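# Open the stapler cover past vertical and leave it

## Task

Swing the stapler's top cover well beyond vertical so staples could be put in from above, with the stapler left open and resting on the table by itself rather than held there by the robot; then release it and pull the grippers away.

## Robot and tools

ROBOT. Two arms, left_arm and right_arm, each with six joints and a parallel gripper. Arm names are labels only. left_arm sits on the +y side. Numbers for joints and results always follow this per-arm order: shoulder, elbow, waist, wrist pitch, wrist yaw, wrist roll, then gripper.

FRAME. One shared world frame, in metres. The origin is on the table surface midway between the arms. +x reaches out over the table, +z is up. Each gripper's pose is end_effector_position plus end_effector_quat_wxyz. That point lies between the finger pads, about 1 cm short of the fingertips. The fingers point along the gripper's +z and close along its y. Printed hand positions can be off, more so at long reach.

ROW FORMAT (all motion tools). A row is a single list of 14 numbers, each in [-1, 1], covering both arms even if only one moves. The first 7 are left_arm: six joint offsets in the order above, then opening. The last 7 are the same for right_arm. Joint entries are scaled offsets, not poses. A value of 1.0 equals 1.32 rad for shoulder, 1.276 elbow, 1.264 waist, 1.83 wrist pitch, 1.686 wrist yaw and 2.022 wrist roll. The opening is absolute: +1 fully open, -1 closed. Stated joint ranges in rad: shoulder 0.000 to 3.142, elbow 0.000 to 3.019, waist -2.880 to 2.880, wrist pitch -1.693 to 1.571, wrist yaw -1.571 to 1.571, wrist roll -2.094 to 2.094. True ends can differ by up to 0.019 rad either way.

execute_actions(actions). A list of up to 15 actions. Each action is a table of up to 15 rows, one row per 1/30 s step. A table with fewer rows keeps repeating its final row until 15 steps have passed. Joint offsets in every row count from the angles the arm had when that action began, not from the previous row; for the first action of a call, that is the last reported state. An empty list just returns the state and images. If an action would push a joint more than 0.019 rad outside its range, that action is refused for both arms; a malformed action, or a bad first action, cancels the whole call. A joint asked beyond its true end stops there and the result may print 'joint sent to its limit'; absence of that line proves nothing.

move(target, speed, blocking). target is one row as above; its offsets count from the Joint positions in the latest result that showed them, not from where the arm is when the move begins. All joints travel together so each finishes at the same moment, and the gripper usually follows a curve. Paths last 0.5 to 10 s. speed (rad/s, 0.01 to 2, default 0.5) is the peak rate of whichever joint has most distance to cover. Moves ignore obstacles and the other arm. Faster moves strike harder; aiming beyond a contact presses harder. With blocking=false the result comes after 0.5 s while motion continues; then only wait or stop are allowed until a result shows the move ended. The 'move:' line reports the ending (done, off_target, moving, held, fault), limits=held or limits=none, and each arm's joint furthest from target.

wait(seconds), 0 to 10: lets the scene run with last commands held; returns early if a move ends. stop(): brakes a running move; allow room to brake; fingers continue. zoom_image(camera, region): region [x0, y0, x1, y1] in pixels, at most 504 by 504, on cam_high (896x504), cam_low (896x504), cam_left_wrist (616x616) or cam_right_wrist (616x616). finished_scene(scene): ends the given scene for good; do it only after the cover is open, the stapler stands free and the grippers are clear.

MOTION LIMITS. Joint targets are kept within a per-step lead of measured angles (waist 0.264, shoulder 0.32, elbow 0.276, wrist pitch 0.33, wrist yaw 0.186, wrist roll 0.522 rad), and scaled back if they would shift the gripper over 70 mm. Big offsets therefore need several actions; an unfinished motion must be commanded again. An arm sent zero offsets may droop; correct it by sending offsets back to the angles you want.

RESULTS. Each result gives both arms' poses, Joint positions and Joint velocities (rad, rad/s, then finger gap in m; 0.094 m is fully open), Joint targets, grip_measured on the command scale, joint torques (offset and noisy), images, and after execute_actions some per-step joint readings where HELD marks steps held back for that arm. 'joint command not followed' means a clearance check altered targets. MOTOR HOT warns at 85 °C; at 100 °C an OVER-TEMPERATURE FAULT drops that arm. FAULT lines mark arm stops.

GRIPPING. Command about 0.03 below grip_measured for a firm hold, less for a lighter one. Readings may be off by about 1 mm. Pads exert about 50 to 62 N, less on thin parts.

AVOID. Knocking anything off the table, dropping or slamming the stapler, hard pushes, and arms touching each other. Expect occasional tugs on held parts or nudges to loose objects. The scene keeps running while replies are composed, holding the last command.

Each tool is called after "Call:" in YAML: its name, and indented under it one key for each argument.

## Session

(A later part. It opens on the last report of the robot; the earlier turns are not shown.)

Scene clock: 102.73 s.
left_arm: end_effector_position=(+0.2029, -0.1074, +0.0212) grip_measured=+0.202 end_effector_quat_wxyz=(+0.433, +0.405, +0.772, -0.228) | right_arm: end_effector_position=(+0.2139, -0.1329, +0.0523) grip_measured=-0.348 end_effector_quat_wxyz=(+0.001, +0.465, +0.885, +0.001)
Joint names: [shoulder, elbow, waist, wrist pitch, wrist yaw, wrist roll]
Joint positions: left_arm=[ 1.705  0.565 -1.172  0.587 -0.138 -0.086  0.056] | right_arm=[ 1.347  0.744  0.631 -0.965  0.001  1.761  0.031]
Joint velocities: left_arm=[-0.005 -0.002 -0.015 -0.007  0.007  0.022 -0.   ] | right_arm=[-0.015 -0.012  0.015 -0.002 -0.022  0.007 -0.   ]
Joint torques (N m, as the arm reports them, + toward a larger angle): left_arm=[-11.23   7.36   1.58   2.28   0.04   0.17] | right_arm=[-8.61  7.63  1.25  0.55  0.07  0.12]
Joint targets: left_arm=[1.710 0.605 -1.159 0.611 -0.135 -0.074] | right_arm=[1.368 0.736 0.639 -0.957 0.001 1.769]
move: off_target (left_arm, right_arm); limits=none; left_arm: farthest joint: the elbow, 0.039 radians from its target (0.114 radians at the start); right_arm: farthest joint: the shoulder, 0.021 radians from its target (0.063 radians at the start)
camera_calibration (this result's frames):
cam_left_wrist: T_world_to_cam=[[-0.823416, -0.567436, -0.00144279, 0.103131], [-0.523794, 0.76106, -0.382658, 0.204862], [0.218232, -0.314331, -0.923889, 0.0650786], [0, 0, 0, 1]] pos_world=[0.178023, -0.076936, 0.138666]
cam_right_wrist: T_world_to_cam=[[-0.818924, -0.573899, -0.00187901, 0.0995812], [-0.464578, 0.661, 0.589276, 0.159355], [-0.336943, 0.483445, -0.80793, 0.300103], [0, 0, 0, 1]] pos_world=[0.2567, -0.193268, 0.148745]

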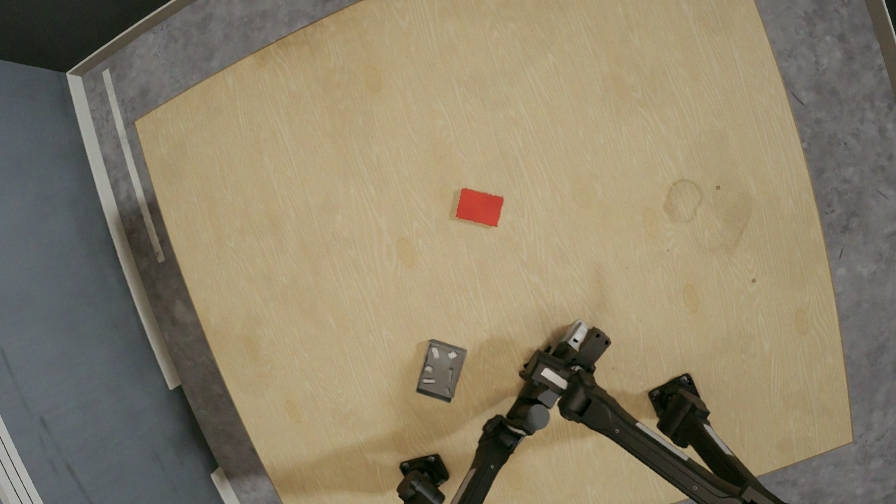

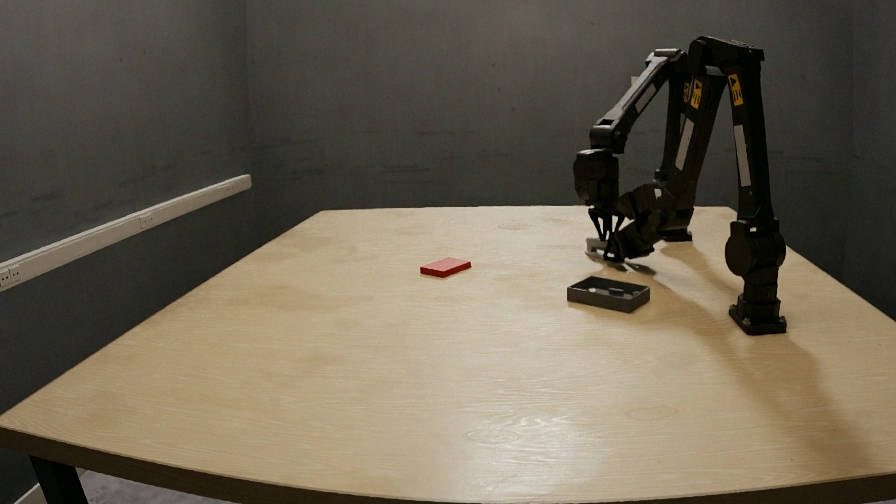

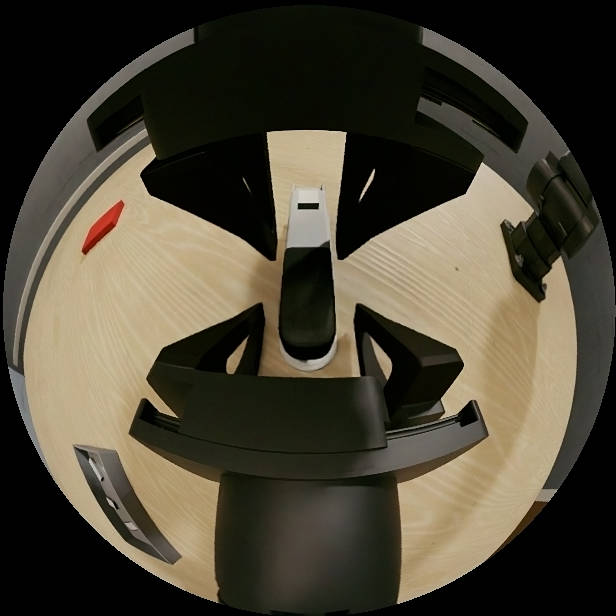

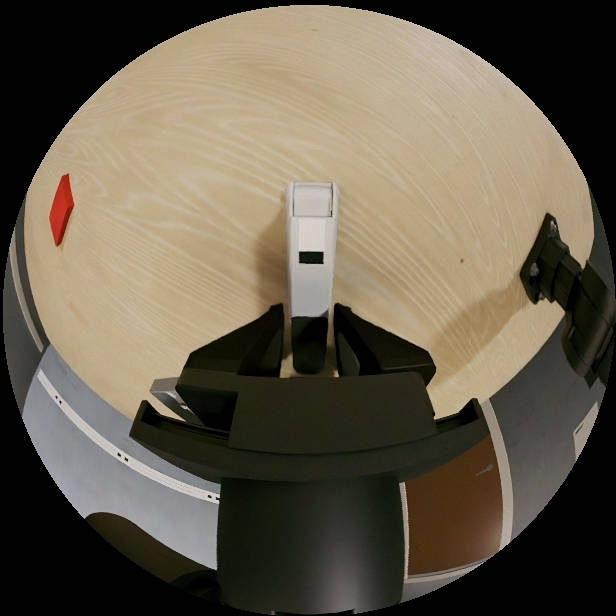

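Call:
execute_actions:
  actions:
    - [[0.0091,0.0313,0.0103,0.0131,0.0018,0.0059,-0.2, 0.0159,-0.0063,0.0063,0.0044,0.0,0.004,-0.35]]
    - [[0.004,0.0313,0.0103,0.0131,0.0018,0.0059,-0.32, 0.0159,-0.0063,0.0063,0.0044,0.0,0.004,-0.5]]
    - [[0.004,0.0313,0.0103,0.0131,0.0018,0.0059,-0.32, 0.0159,-0.0063,0.0063,0.0044,0.0,0.004,-0.58]]

Scene clock: 110.57 s.
left_arm: end_effector_position=(+0.2029, -0.1067, +0.0184) grip_measured=-0.301 end_effector_quat_wxyz=(+0.431, +0.406, +0.773, -0.227) | right_arm: end_effector_position=(+0.2133, -0.1333, +0.0517) grip_measured=-0.551 end_effector_quat_wxyz=(+0.000, +0.466, +0.885, +0.000)
Joint names: [shoulder, elbow, waist, wrist pitch, wrist yaw, wrist roll]
Joint positions: left_arm=[ 1.711  0.565 -1.17   0.587 -0.136 -0.085  0.033] | right_arm=[ 1.347  0.742  0.632 -0.965  0.001  1.762  0.021]
Joint velocities: left_arm=[ 0.005 -0.012 -0.005 -0.002 -0.007  0.022  0.001] | right_arm=[-0.005 -0.002  0.015 -0.007  0.081 -0.007  0.   ]
Joint torques (N m, as the arm reports them, + toward a larger angle): left_arm=[-11.16   7.32   1.61   2.3    0.06   0.18] | right_arm=[-8.49  7.5   1.25  0.51  0.07  0.12]
Joint targets: left_arm=[1.716 0.605 -1.158 0.611 -0.133 -0.073] | right_arm=[1.368 0.734 0.640 -0.957 0.001 1.770]
Step readings (joint positions; steps 1 to 15: 1st action; 16 to 30: 2nd action; 31 to 45: 3rd action):
0: left_arm=[1.705 0.565 -1.172 0.587 -0.138 -0.085] | right_arm=[1.347 0.744 0.631 -0.965 0.001 1.761]
1: left_arm=[1.705 0.565 -1.172 0.587 -0.137 -0.085] | right_arm=[1.347 0.744 0.631 -0.965 0.001 1.761]
2: left_arm=[1.706 0.565 -1.172 0.587 -0.137 -0.085] | right_arm=[1.347 0.744 0.631 -0.965 0.001 1.761]
4: left_arm=[1.709 0.565 -1.172 0.587 -0.137 -0.085] | right_arm=[1.347 0.744 0.631 -0.965 0.001 1.761]
8: left_arm=[1.711 0.565 -1.172 0.587 -0.137 -0.085] | right_arm=[1.347 0.744 0.631 -0.965 0.001 1.761]
15: left_arm=[1.711 0.565 -1.172 0.587 -0.137 -0.085] | right_arm=[1.347 0.744 0.631 -0.965 0.001 1.761]
16: left_arm=[1.711 0.565 -1.172 0.587 -0.137 -0.085] | right_arm=[1.347 0.744 0.631 -0.965 0.001 1.761]
17: left_arm=[1.711 0.565 -1.171 0.587 -0.136 -0.085] | right_arm=[1.347 0.744 0.631 -0.965 0.001 1.761]
19: left_arm=[1.711 0.565 -1.171 0.587 -0.136 -0.085] | right_arm=[1.347 0.742 0.632 -0.965 0.001 1.761]
23: left_arm=[1.711 0.565 -1.171 0.587 -0.136 -0.085] | right_arm=[1.347 0.742 0.632 -0.965 0.001 1.761]
30: left_arm=[1.711 0.565 -1.171 0.587 -0.136 -0.085] | right_arm=[1.347 0.742 0.632 -0.965 0.001 1.761]
31: left_arm=[1.711 0.565 -1.171 0.587 -0.136 -0.085] | right_arm=[1.347 0.742 0.632 -0.965 0.001 1.762]
32: left_arm=[1.711 0.565 -1.170 0.587 -0.136 -0.085] | right_arm=[1.347 0.742 0.632 -0.965 0.001 1.762]
34: left_arm=[1.711 0.565 -1.170 0.587 -0.136 -0.085] | right_arm=[1.347 0.742 0.632 -0.965 0.001 1.762]
38: left_arm=[1.711 0.565 -1.170 0.587 -0.136 -0.085] | right_arm=[1.347 0.742 0.632 -0.965 0.001 1.762]
45: Joint positions above
camera_calibration (this result's frames):
cam_left_wrist: T_world_to_cam=[[-0.823917, -0.566707, -0.00201352, 0.103669], [-0.524201, 0.763459, -0.377284, 0.203501], [0.215347, -0.309795, -0.926095, 0.0638206], [0, 0, 0, 1]] pos_world=[0.178346, -0.0768435, 0.13609]
cam_right_wrist: T_world_to_cam=[[-0.819363, -0.573275, -0.0000037286, 0.0989139], [-0.463285, 0.662154, 0.588998, 0.159608], [-0.337656, 0.482605, -0.808134, 0.299683], [0, 0, 0, 1]] pos_world=[0.25618, -0.193609, 0.148176]

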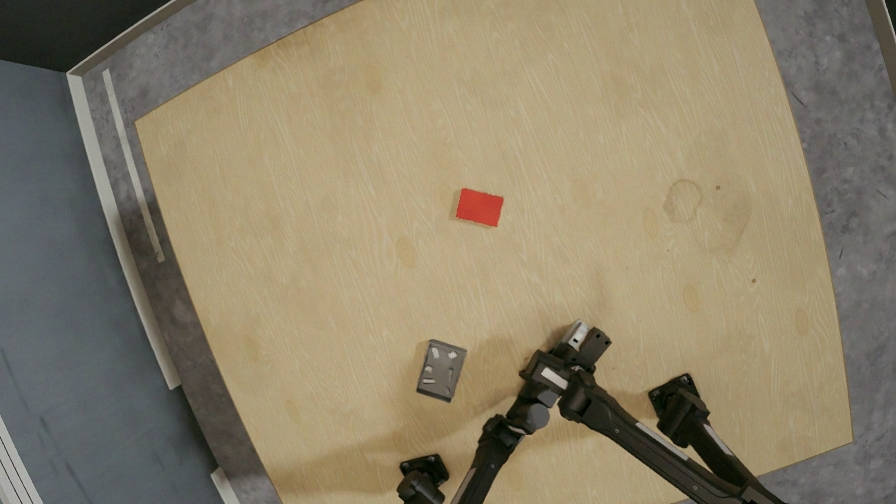

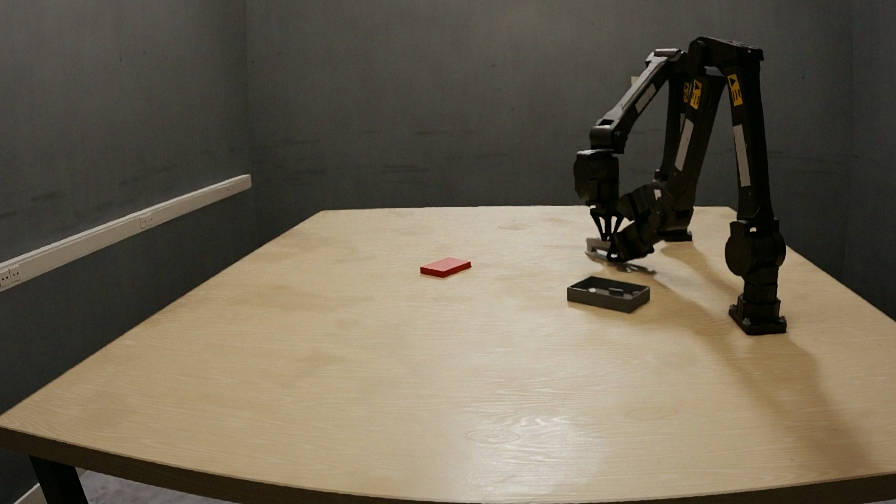

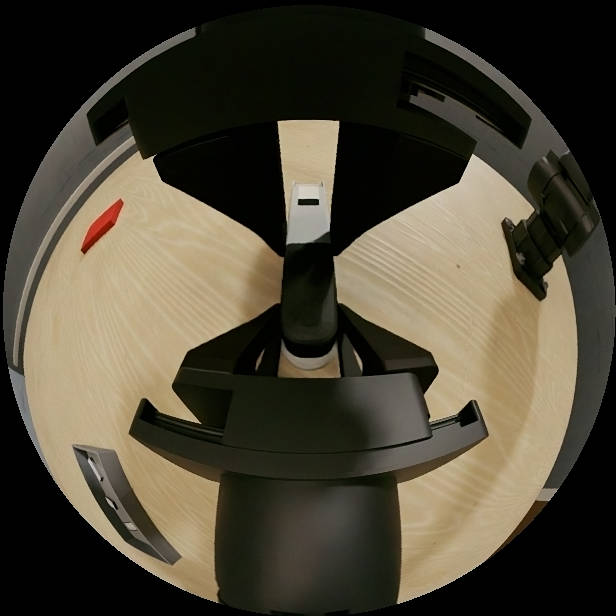

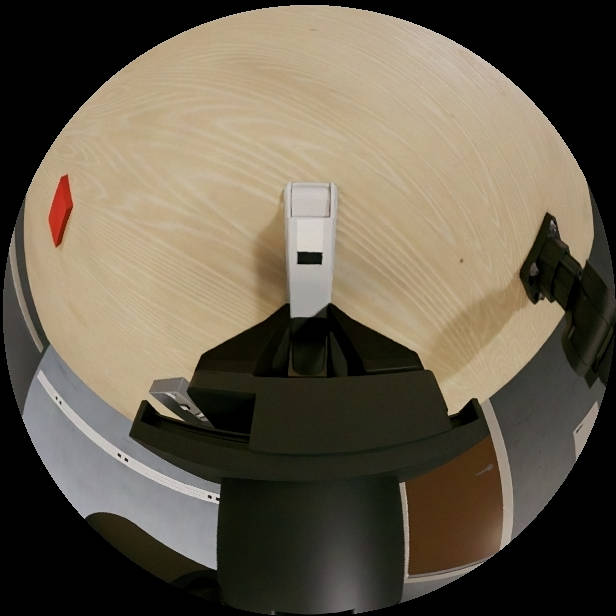

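Call:
move:
  target: [0.004,-0.0157,0.0095,0.0,0.0018,0.0059,-0.335, -0.0335,0.0106,-0.0943,-0.0143,-0.1064,-0.0593,-0.585]
  speed: 0.1

Scene clock: 142.63 s.
left_arm: end_effector_position=(+0.2027, -0.1064, +0.0181) grip_measured=-0.301 end_effector_quat_wxyz=(+0.431, +0.406, +0.773, -0.227) | right_arm: end_effector_position=(+0.2153, -0.1367, +0.0623) grip_measured=-0.551 end_effector_quat_wxyz=(-0.080, +0.465, +0.881, +0.039)
Joint names: [shoulder, elbow, waist, wrist pitch, wrist yaw, wrist roll]
Joint positions: left_arm=[ 1.711  0.565 -1.17   0.587 -0.135 -0.085  0.033] | right_arm=[ 1.321  0.742  0.523 -0.983 -0.179  1.657  0.021]
Joint velocities: left_arm=[-0.015  0.002 -0.005 -0.022 -0.007  0.037 -0.001] | right_arm=[ 0.005 -0.012  0.005 -0.007 -0.007 -0.022  0.002]
Joint torques (N m, as the arm reports them, + toward a larger angle): left_arm=[-11.3    3.05   1.37   1.52   0.08   0.19] | right_arm=[-11.59   9.58  -0.23  -0.08  -0.09  -0.17]
Joint targets: left_arm=[1.716 0.545 -1.158 0.587 -0.133 -0.073] | right_arm=[1.303 0.756 0.512 -0.992 -0.179 1.642]
move: done; limits=none; left_arm: farthest joint: the elbow, 0.020 radians from its target (0.021 radians at the start); right_arm: farthest joint: the shoulder, 0.018 radians from its target (0.045 radians at the start)
camera_calibration (this result's frames):
cam_left_wrist: T_world_to_cam=[[-0.824101, -0.566439, -0.00193471, 0.103725], [-0.524146, 0.763856, -0.376557, 0.203076], [0.214774, -0.309307, -0.926392, 0.0638691], [0, 0, 0, 1]] pos_world=[0.178204, -0.0766118, 0.135838]
cam_right_wrist: T_world_to_cam=[[-0.820547, -0.571555, 0.00517484, 0.098758], [-0.391352, 0.568393, 0.723721, 0.119839], [-0.416588, 0.591822, -0.690073, 0.335136], [0, 0, 0, 1]] pos_world=[0.267548, -0.210011, 0.144027]

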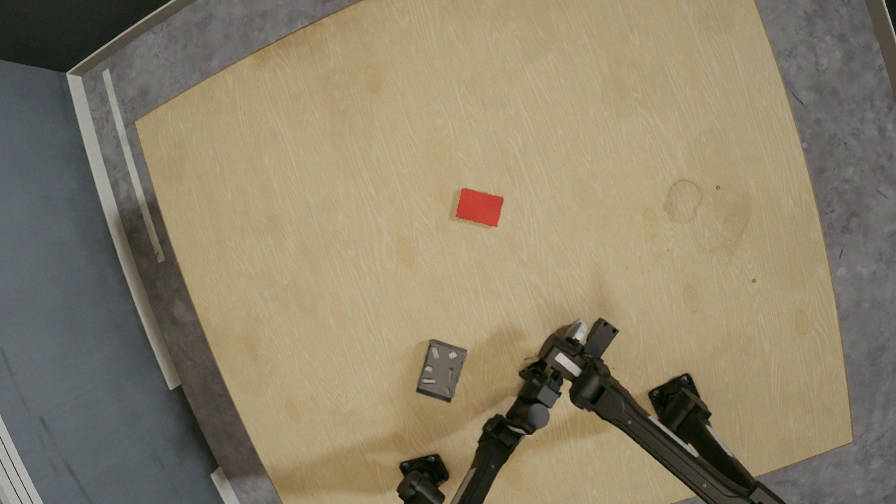

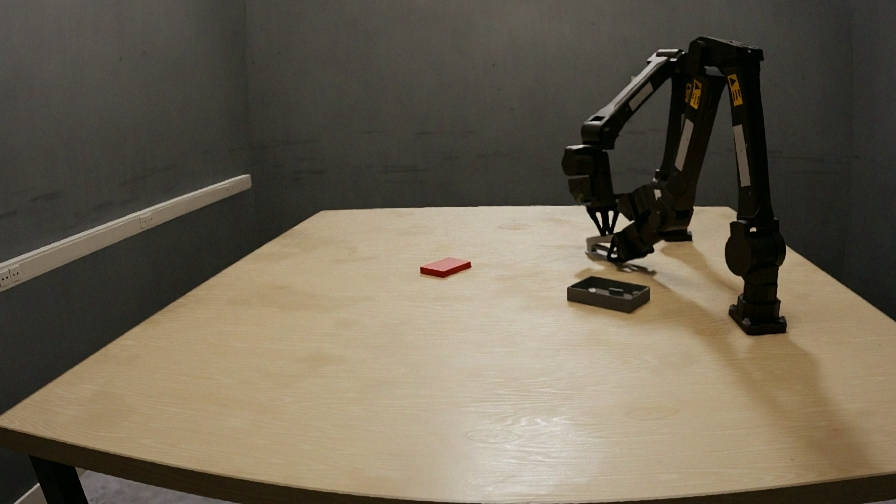

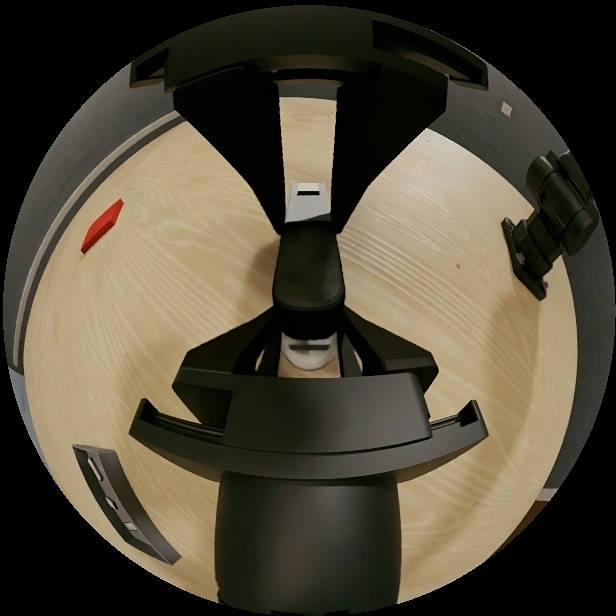

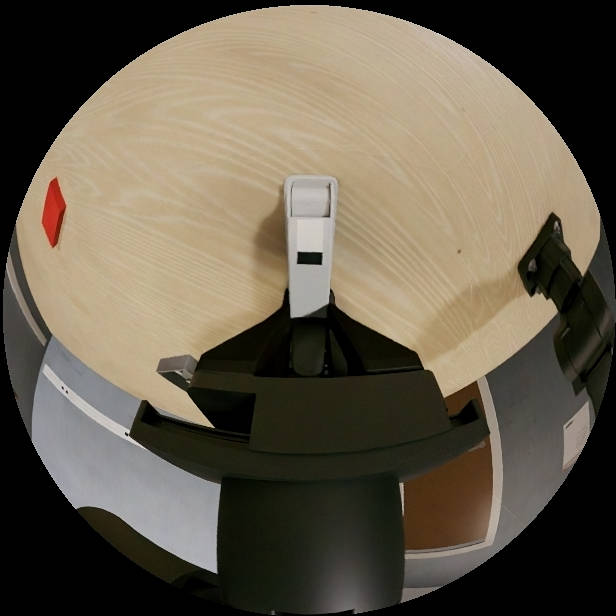

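Call:
move:
  target: [0.004,-0.0157,0.0095,0.0,0.0018,0.0059,-0.335, -0.0008,0.0478,-0.1483,-0.0395,-0.1601,-0.1018,-0.585]
  speed: 0.12

Scene clock: 152.07 s.
left_arm: end_effector_position=(+0.2024, -0.1062, +0.0178) grip_measured=-0.301 end_effector_quat_wxyz=(+0.431, +0.407, +0.773, -0.227) | right_arm: end_effector_position=(+0.2207, -0.1462, +0.0800) grip_measured=-0.551 end_effector_quat_wxyz=(-0.198, +0.455, +0.862, +0.104)
Joint names: [shoulder, elbow, waist, wrist pitch, wrist yaw, wrist roll]
Joint positions: left_arm=[ 1.711  0.564 -1.17   0.587 -0.134 -0.083  0.033] | right_arm=[ 1.321  0.752  0.347 -1.046 -0.449  1.471  0.021]
Joint velocities: left_arm=[-0.005 -0.022 -0.005  0.007  0.007 -0.022  0.   ] | right_arm=[-0.005  0.002  0.015  0.007 -0.007 -0.066 -0.001]
Joint torques (N m, as the arm reports them, + toward a larger angle): left_arm=[-11.29   3.09   1.46   1.51   0.02   0.17] | right_arm=[-10.1   12.87  -0.27  -0.2   -0.29  -0.2 ]
Joint targets: left_arm=[1.716 0.545 -1.158 0.587 -0.132 -0.073] | right_arm=[1.320 0.803 0.336 -1.055 -0.448 1.451]
move: off_target (right_arm); limits=none; left_arm: farthest joint: the elbow, 0.019 radians from its target (0.020 radians at the start); right_arm: farthest joint: the elbow, 0.051 radians from its target (0.061 radians at the start)
camera_calibration (this result's frames):
cam_left_wrist: T_world_to_cam=[[-0.825216, -0.564808, -0.00307663, 0.104006], [-0.522464, 0.765395, -0.375768, 0.202434], [0.214592, -0.308483, -0.926709, 0.063868], [0, 0, 0, 1]] pos_world=[0.177886, -0.0764964, 0.135575]
cam_right_wrist: T_world_to_cam=[[-0.821655, -0.569976, -0.00319096, 0.0987746], [-0.27044, 0.384916, 0.882441, 0.0483375], [-0.501741, 0.725925, -0.470413, 0.376016], [0, 0, 0, 1]] pos_world=[0.282894, -0.235266, 0.134543]

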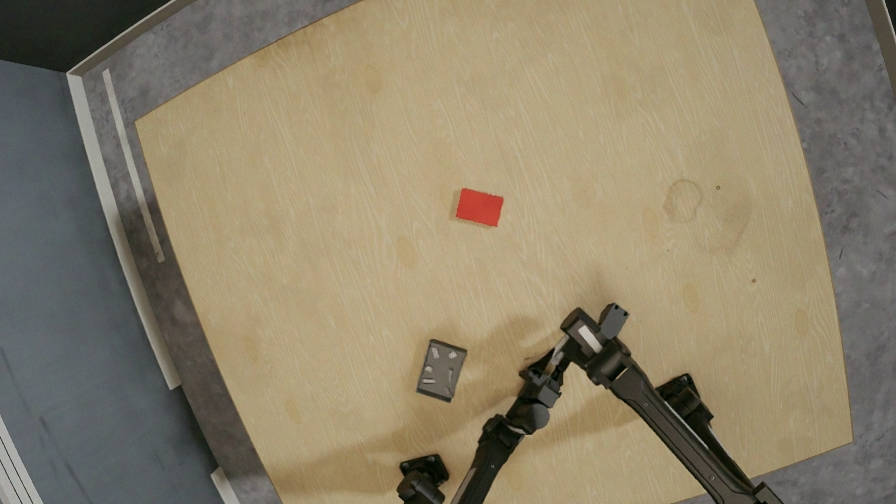

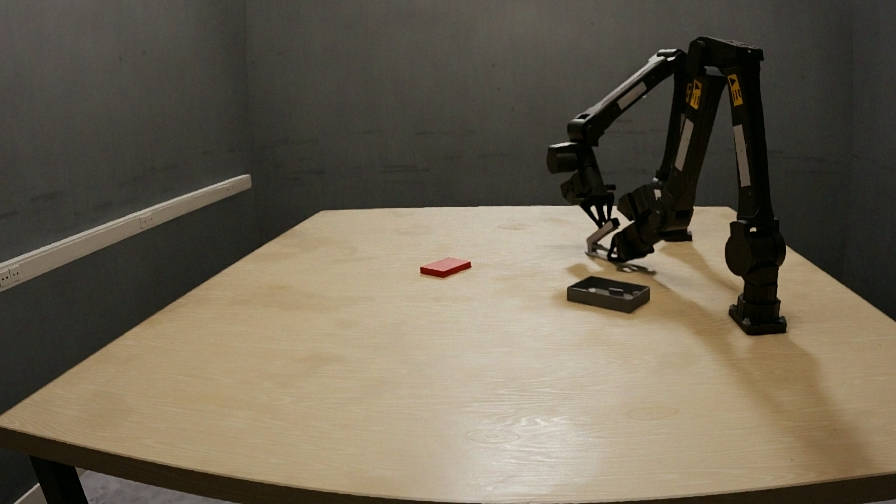

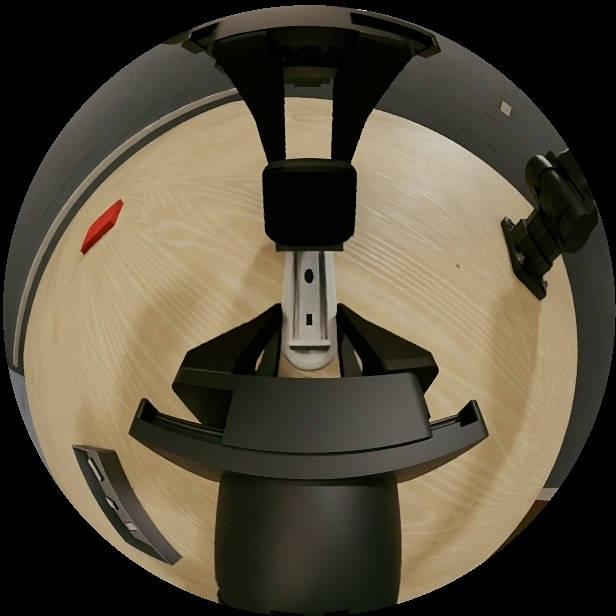

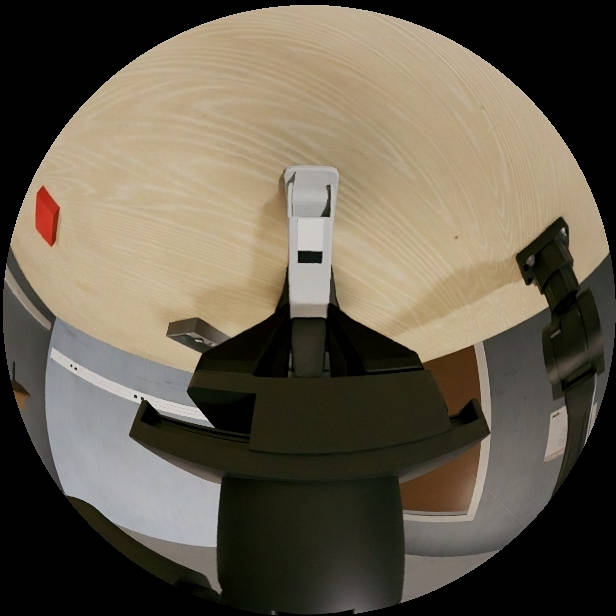

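Call:
move:
  target: [0.004,-0.0157,0.0095,0.0,0.0018,0.0059,-0.335, 0.0918,0.0740,-0.1514,-0.0842,-0.1582,-0.1421,-0.585]
  speed: 0.13

Scene clock: 157.87 s.
left_arm: end_effector_position=(+0.2020, -0.1065, +0.0178) grip_measured=-0.302 end_effector_quat_wxyz=(+0.430, +0.409, +0.772, -0.227) | right_arm: end_effector_position=(+0.2290, -0.1591, +0.0924) grip_measured=-0.551 end_effector_quat_wxyz=(-0.327, +0.434, +0.823, +0.168)
Joint names: [shoulder, elbow, waist, wrist pitch, wrist yaw, wrist roll]
Joint positions: left_arm=[ 1.711  0.564 -1.17   0.587 -0.131 -0.08   0.033] | right_arm=[ 1.426  0.795  0.168 -1.193 -0.716  1.206  0.021]
Joint velocities: left_arm=[-0.005 -0.002  0.005 -0.017  0.007 -0.007 -0.   ] | right_arm=[-0.005  0.007  0.015 -0.007  0.007  0.051  0.   ]
Joint torques (N m, as the arm reports them, + toward a larger angle): left_arm=[-11.33   3.02   1.49   1.55  -0.01   0.15] | right_arm=[-9.74 12.26 -0.41 -0.46 -0.5  -0.23]
Joint targets: left_arm=[1.717 0.544 -1.158 0.587 -0.131 -0.071] | right_arm=[1.442 0.847 0.155 -1.200 -0.716 1.184]
move: off_target (right_arm); limits=none; left_arm: farthest joint: the elbow, 0.020 radians from its target (0.020 radians at the start); right_arm: farthest joint: the elbow, 0.052 radians from its target (0.094 radians at the start)
camera_calibration (this result's frames):
cam_left_wrist: T_world_to_cam=[[-0.827393, -0.561608, -0.00426913, 0.104349], [-0.519174, 0.767732, -0.37556, 0.201984], [0.214195, -0.308519, -0.926788, 0.0639246], [0, 0, 0, 1]] pos_world=[0.177511, -0.0767441, 0.135547]
cam_right_wrist: T_world_to_cam=[[-0.819971, -0.572398, 0.00266115, 0.0970411], [-0.105131, 0.155169, 0.982278, -0.0389786], [-0.562667, 0.80516, -0.187411, 0.395818], [0, 0, 0, 1]] pos_world=[0.298187, -0.257102, 0.11221]

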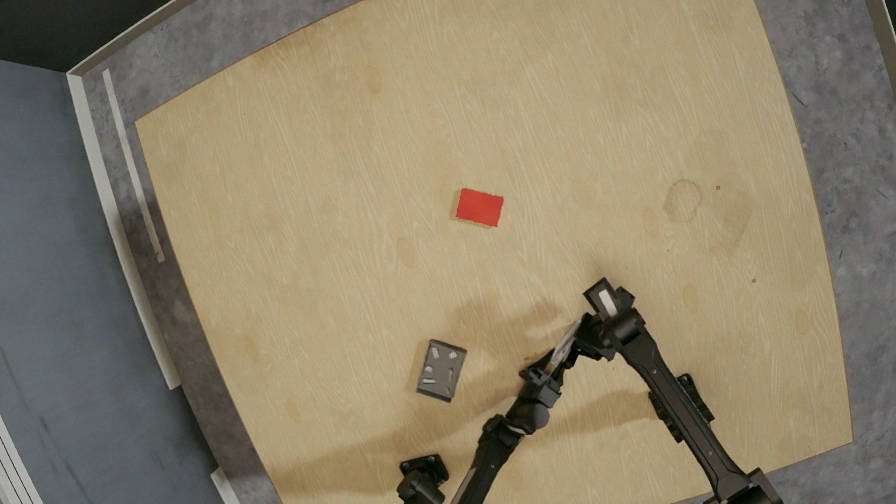

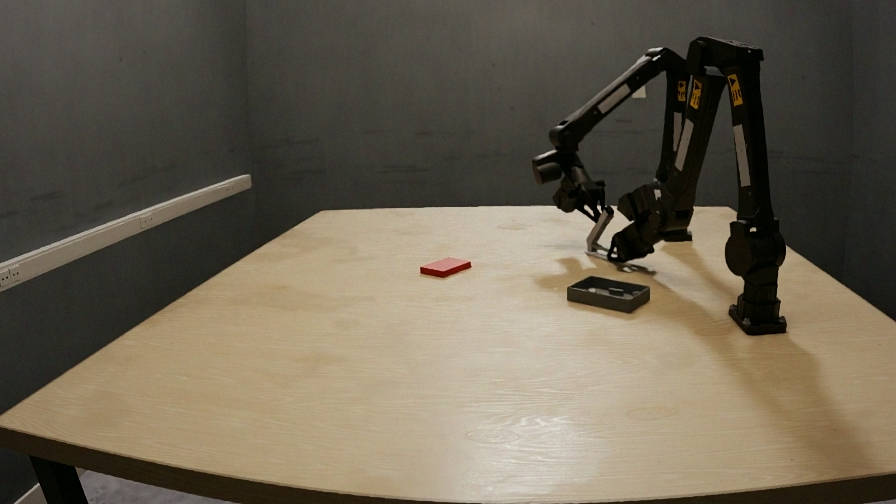

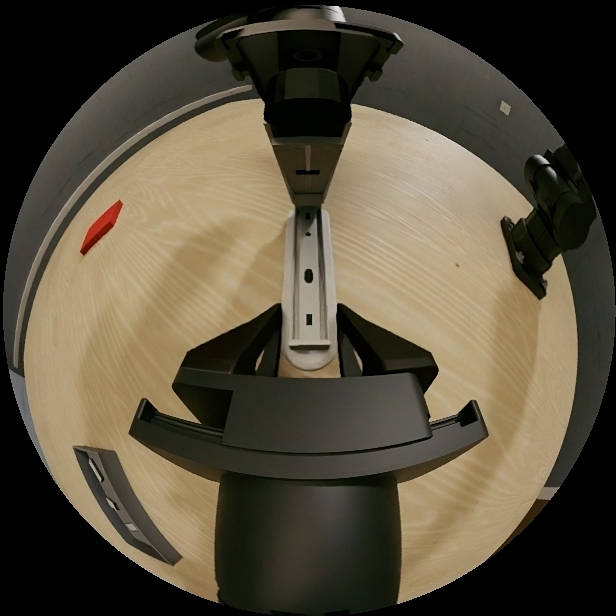

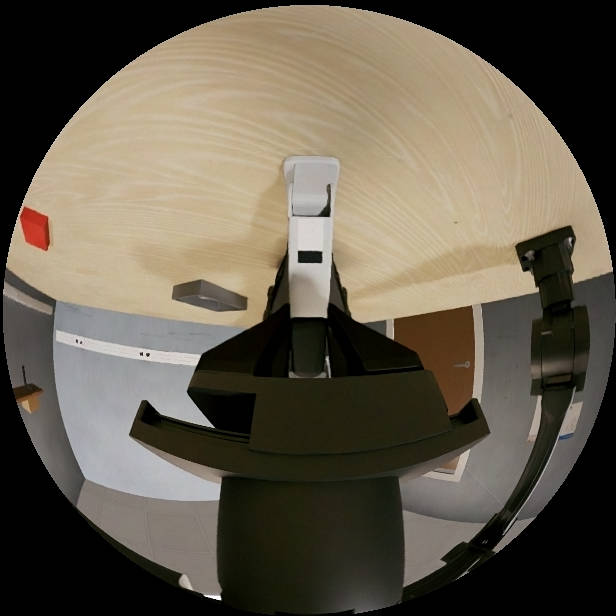

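Call:
move:
  target: [0.004,-0.0157,0.0095,0.0,0.0,0.0,-0.335, 0.1203,0.0832,-0.1085,-0.1138,-0.1019,-0.1575,-0.585]
  speed: 0.14

Scene clock: 163.63 s.
left_arm: end_effector_position=(+0.2031, -0.1058, +0.0178) grip_measured=-0.302 end_effector_quat_wxyz=(+0.431, +0.408, +0.772, -0.226) | right_arm: end_effector_position=(+0.2385, -0.1717, +0.1008) grip_measured=-0.551 end_effector_quat_wxyz=(-0.424, +0.407, +0.778, +0.221)
Joint names: [shoulder, elbow, waist, wrist pitch, wrist yaw, wrist roll]
Joint positions: left_arm=[ 1.711  0.564 -1.168  0.587 -0.133 -0.08   0.033] | right_arm=[ 1.571  0.85   0.047 -1.392 -0.885  0.912  0.021]
Joint velocities: left_arm=[-0.024 -0.002 -0.005 -0.032 -0.007 -0.066  0.001] | right_arm=[-0.005  0.012 -0.015 -0.017  0.007  0.007 -0.   ]
Joint torques (N m, as the arm reports them, + toward a larger angle): left_arm=[-11.15   2.99   1.25   1.57   0.04   0.08] | right_arm=[-11.36  11.11  -0.67  -0.96  -0.65  -0.22]
Joint targets: left_arm=[1.717 0.544 -1.158 0.587 -0.131 -0.080] | right_arm=[1.585 0.901 0.031 -1.401 -0.887 0.887]
move: off_target (right_arm); limits=none; left_arm: farthest joint: the elbow, 0.020 radians from its target (0.020 radians at the start); right_arm: farthest joint: the elbow, 0.051 radians from its target (0.107 radians at the start)
camera_calibration (this result's frames):
cam_left_wrist: T_world_to_cam=[[-0.825516, -0.56435, -0.00559485, 0.104989], [-0.521278, 0.766236, -0.375701, 0.202371], [0.216314, -0.307231, -0.926724, 0.0636016], [0, 0, 0, 1]] pos_world=[0.178404, -0.0762728, 0.13556]
cam_right_wrist: T_world_to_cam=[[-0.818646, -0.574277, -0.00504628, 0.0977034], [0.0285965, -0.0495378, 0.998363, -0.112942], [-0.573587, 0.817161, 0.0569762, 0.392932], [0, 0, 0, 1]] pos_world=[0.308595, -0.270575, 0.0908624]

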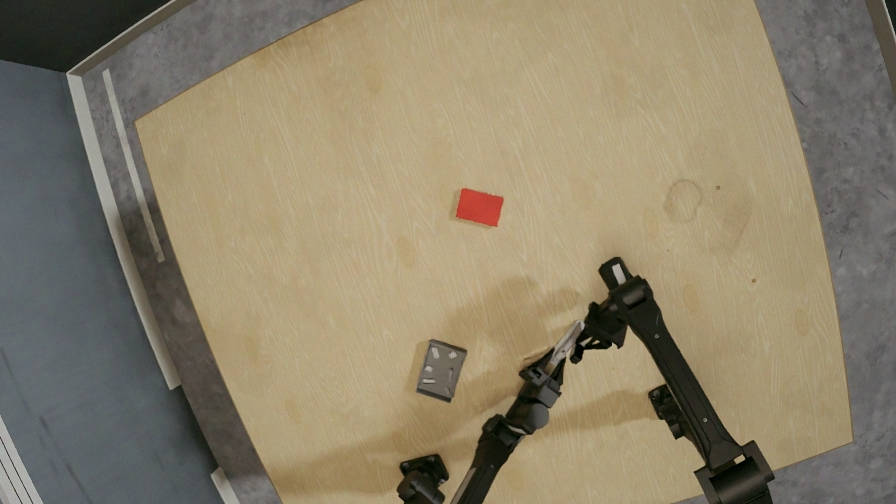

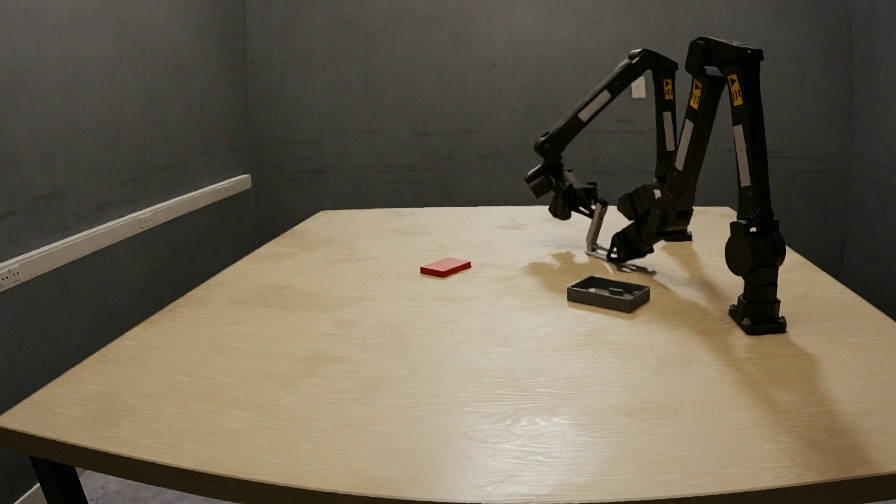

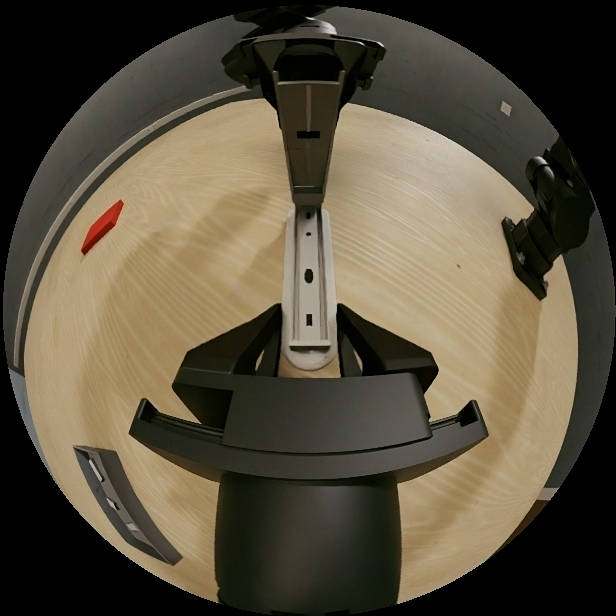

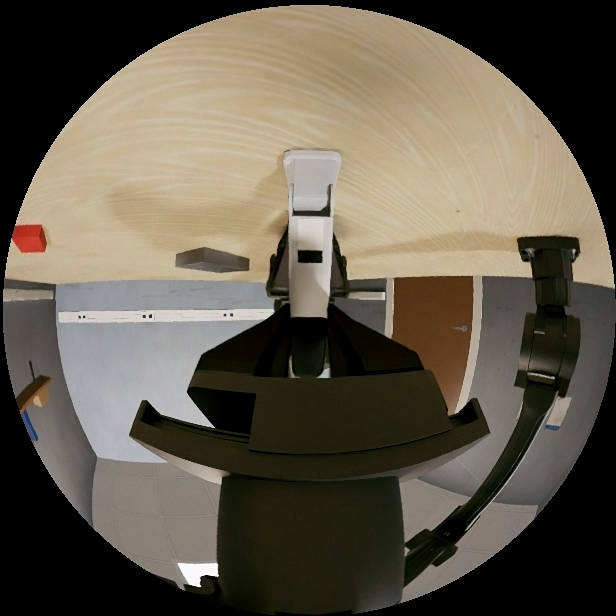

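Call:
move:
  target: [0.004,-0.0157,0.004,0.0,0.0,0.0,-0.335, 0.0360,0.0809,-0.0793,-0.0592,0.0262,-0.0641,-0.563]
  speed: 0.06

Scene clock: 169.40 s.
left_arm: end_effector_position=(+0.2030, -0.1059, +0.0178) grip_measured=-0.302 end_effector_quat_wxyz=(+0.431, +0.410, +0.772, -0.225) | right_arm: end_effector_position=(+0.2546, -0.1968, +0.1068) grip_measured=-0.547 end_effector_quat_wxyz=(-0.425, +0.407, +0.777, +0.223)
Joint names: [shoulder, elbow, waist, wrist pitch, wrist yaw, wrist roll]
Joint positions: left_arm=[ 1.711  0.564 -1.168  0.587 -0.133 -0.076  0.033] | right_arm=[ 1.604  0.9   -0.034 -1.49  -0.844  0.804  0.021]
Joint velocities: left_arm=[-0.005 -0.007  0.005 -0.002  0.007  0.022 -0.   ] | right_arm=[ 0.005  0.012 -0.005 -0.012  0.022  0.007  0.001]
Joint torques (N m, as the arm reports them, + toward a larger angle): left_arm=[-11.46   3.04   1.05   1.55  -0.09   0.04] | right_arm=[-12.1   11.35  -0.96  -1.17  -0.37  -0.2 ]
Joint targets: left_arm=[1.716 0.544 -1.163 0.587 -0.133 -0.080] | right_arm=[1.618 0.953 -0.054 -1.501 -0.841 0.782]
move: off_target (right_arm); limits=none; left_arm: farthest joint: the elbow, 0.020 radians from its target (0.020 radians at the start); right_arm: farthest joint: the elbow, 0.053 radians from its target (0.103 radians at the start)
camera_calibration (this result's frames):
cam_left_wrist: T_world_to_cam=[[-0.826812, -0.562411, -0.00863738, 0.105446], [-0.518554, 0.768106, -0.375654, 0.202011], [0.217907, -0.306117, -0.92672, 0.0633932], [0, 0, 0, 1]] pos_world=[0.178124, -0.0764555, 0.135545]
cam_right_wrist: T_world_to_cam=[[-0.818748, -0.574109, -0.00716779, 0.0967588], [0.0290469, -0.053886, 0.998125, -0.12161], [-0.573418, 0.817004, 0.0607951, 0.42183], [0, 0, 0, 1]] pos_world=[0.324638, -0.29564, 0.0964306]

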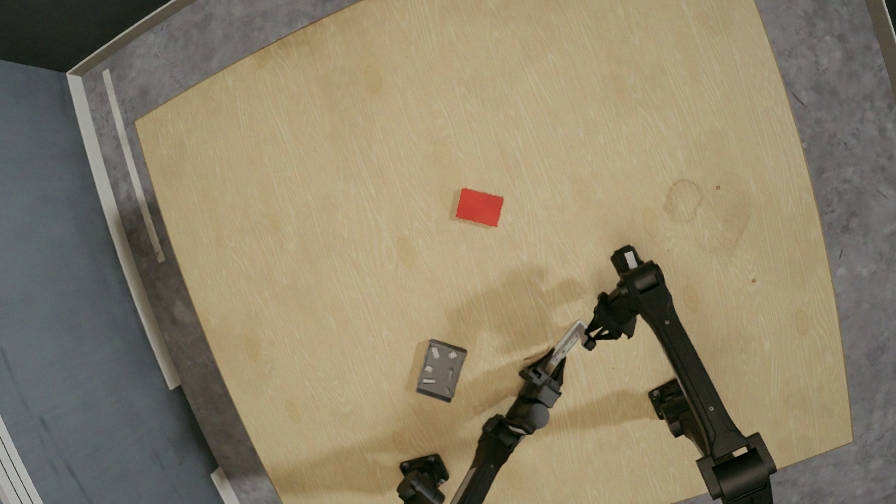

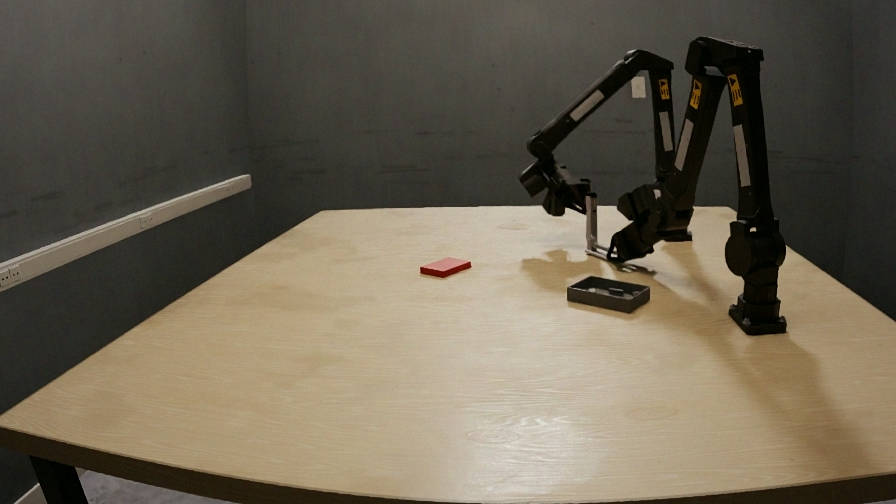

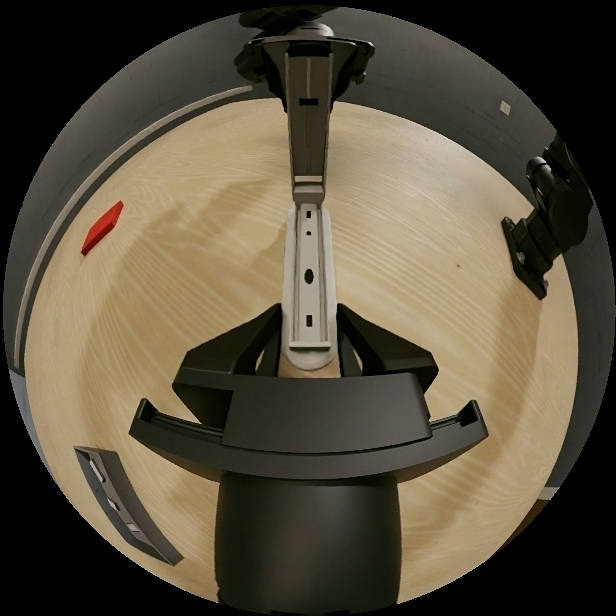

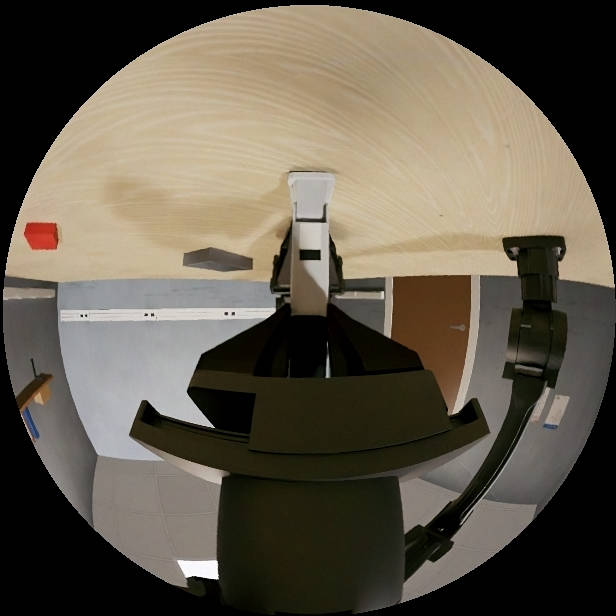

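Call:
move:
  target: [0.004,-0.0157,0.004,0.0,0.0,0.0,-0.335, 0.0565,0.0779,-0.0760,-0.0309,0.0282,-0.0517,-0.56]
  speed: 0.06

Scene clock: 175.63 s.
left_arm: end_effector_position=(+0.2034, -0.1064, +0.0188) grip_measured=-0.302 end_effector_quat_wxyz=(+0.434, +0.411, +0.770, -0.225) | right_arm: end_effector_position=(+0.2701, -0.2203, +0.0990) grip_measured=-0.545 end_effector_quat_wxyz=(-0.427, +0.405, +0.777, +0.222)
Joint names: [shoulder, elbow, waist, wrist pitch, wrist yaw, wrist roll]
Joint positions: left_arm=[ 1.711  0.564 -1.168  0.592 -0.133 -0.072  0.033] | right_arm=[ 1.666  0.941 -0.104 -1.537 -0.802  0.717  0.021]
Joint velocities: left_arm=[-0.005 -0.027  0.005 -0.012  0.037 -0.037 -0.001] | right_arm=[ 0.005 -0.002 -0.005  0.012 -0.022 -0.037  0.   ]
Joint torques (N m, as the arm reports them, + toward a larger angle): left_arm=[-11.16   3.04   0.97   1.37  -0.03   0.03] | right_arm=[-12.96  11.52  -1.36  -1.21  -0.25  -0.17]
Joint targets: left_arm=[1.716 0.544 -1.163 0.587 -0.133 -0.076] | right_arm=[1.679 1.000 -0.130 -1.546 -0.797 0.699]
move: off_target (right_arm); limits=none; left_arm: farthest joint: the elbow, 0.020 radians from its target (0.020 radians at the start); right_arm: farthest joint: the elbow, 0.058 radians from its target (0.099 radians at the start)
camera_calibration (this result's frames):
cam_left_wrist: T_world_to_cam=[[-0.827814, -0.560882, -0.0116617, 0.105847], [-0.515123, 0.768181, -0.380192, 0.202385], [0.222201, -0.308721, -0.924834, 0.0629246], [0, 0, 0, 1]] pos_world=[0.177892, -0.0766747, 0.136374]
cam_right_wrist: T_world_to_cam=[[-0.81689, -0.57677, -0.00511071, 0.0946232], [0.0330179, -0.0556063, 0.997907, -0.116966], [-0.575847, 0.815012, 0.064468, 0.450248], [0, 0, 0, 1]] pos_world=[0.340433, -0.318886, 0.0881783]

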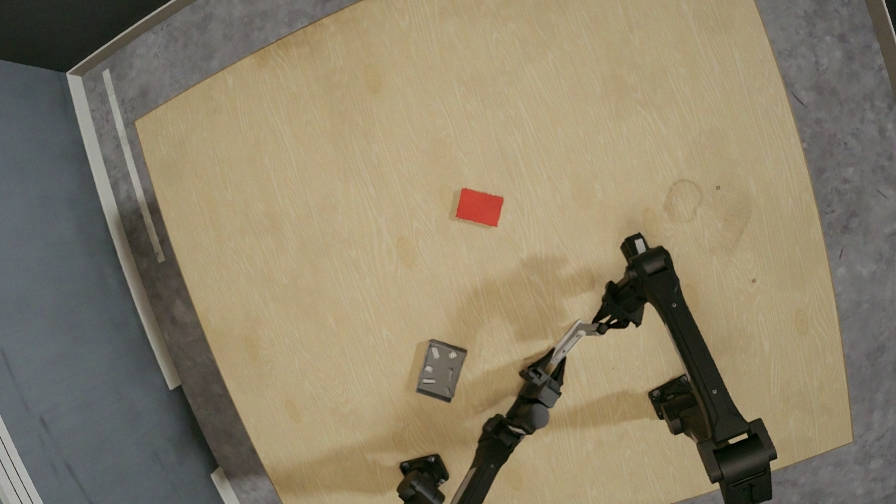

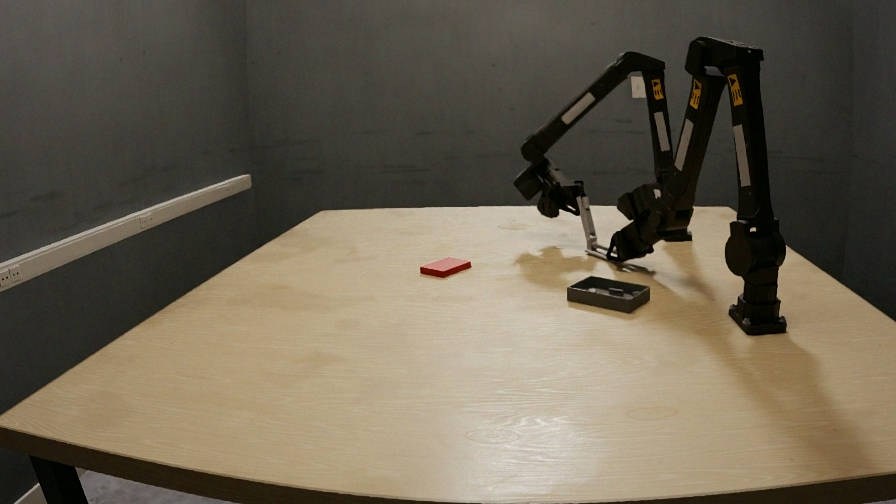

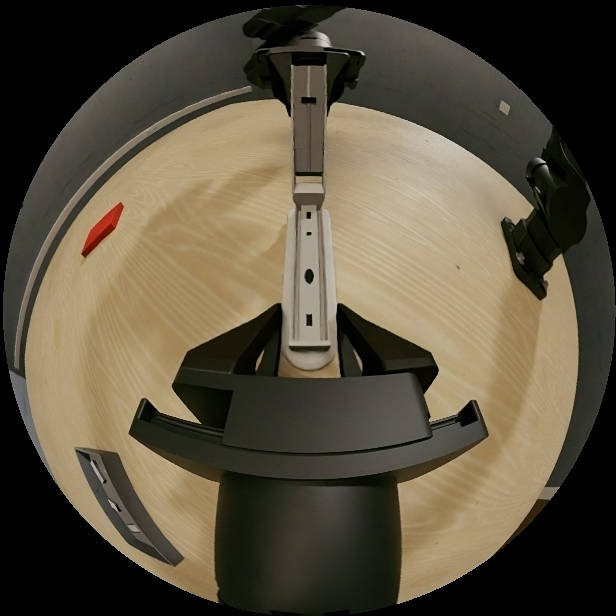

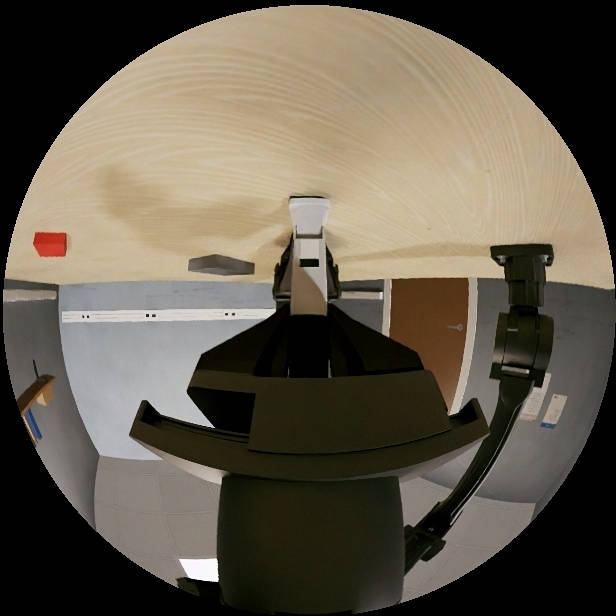

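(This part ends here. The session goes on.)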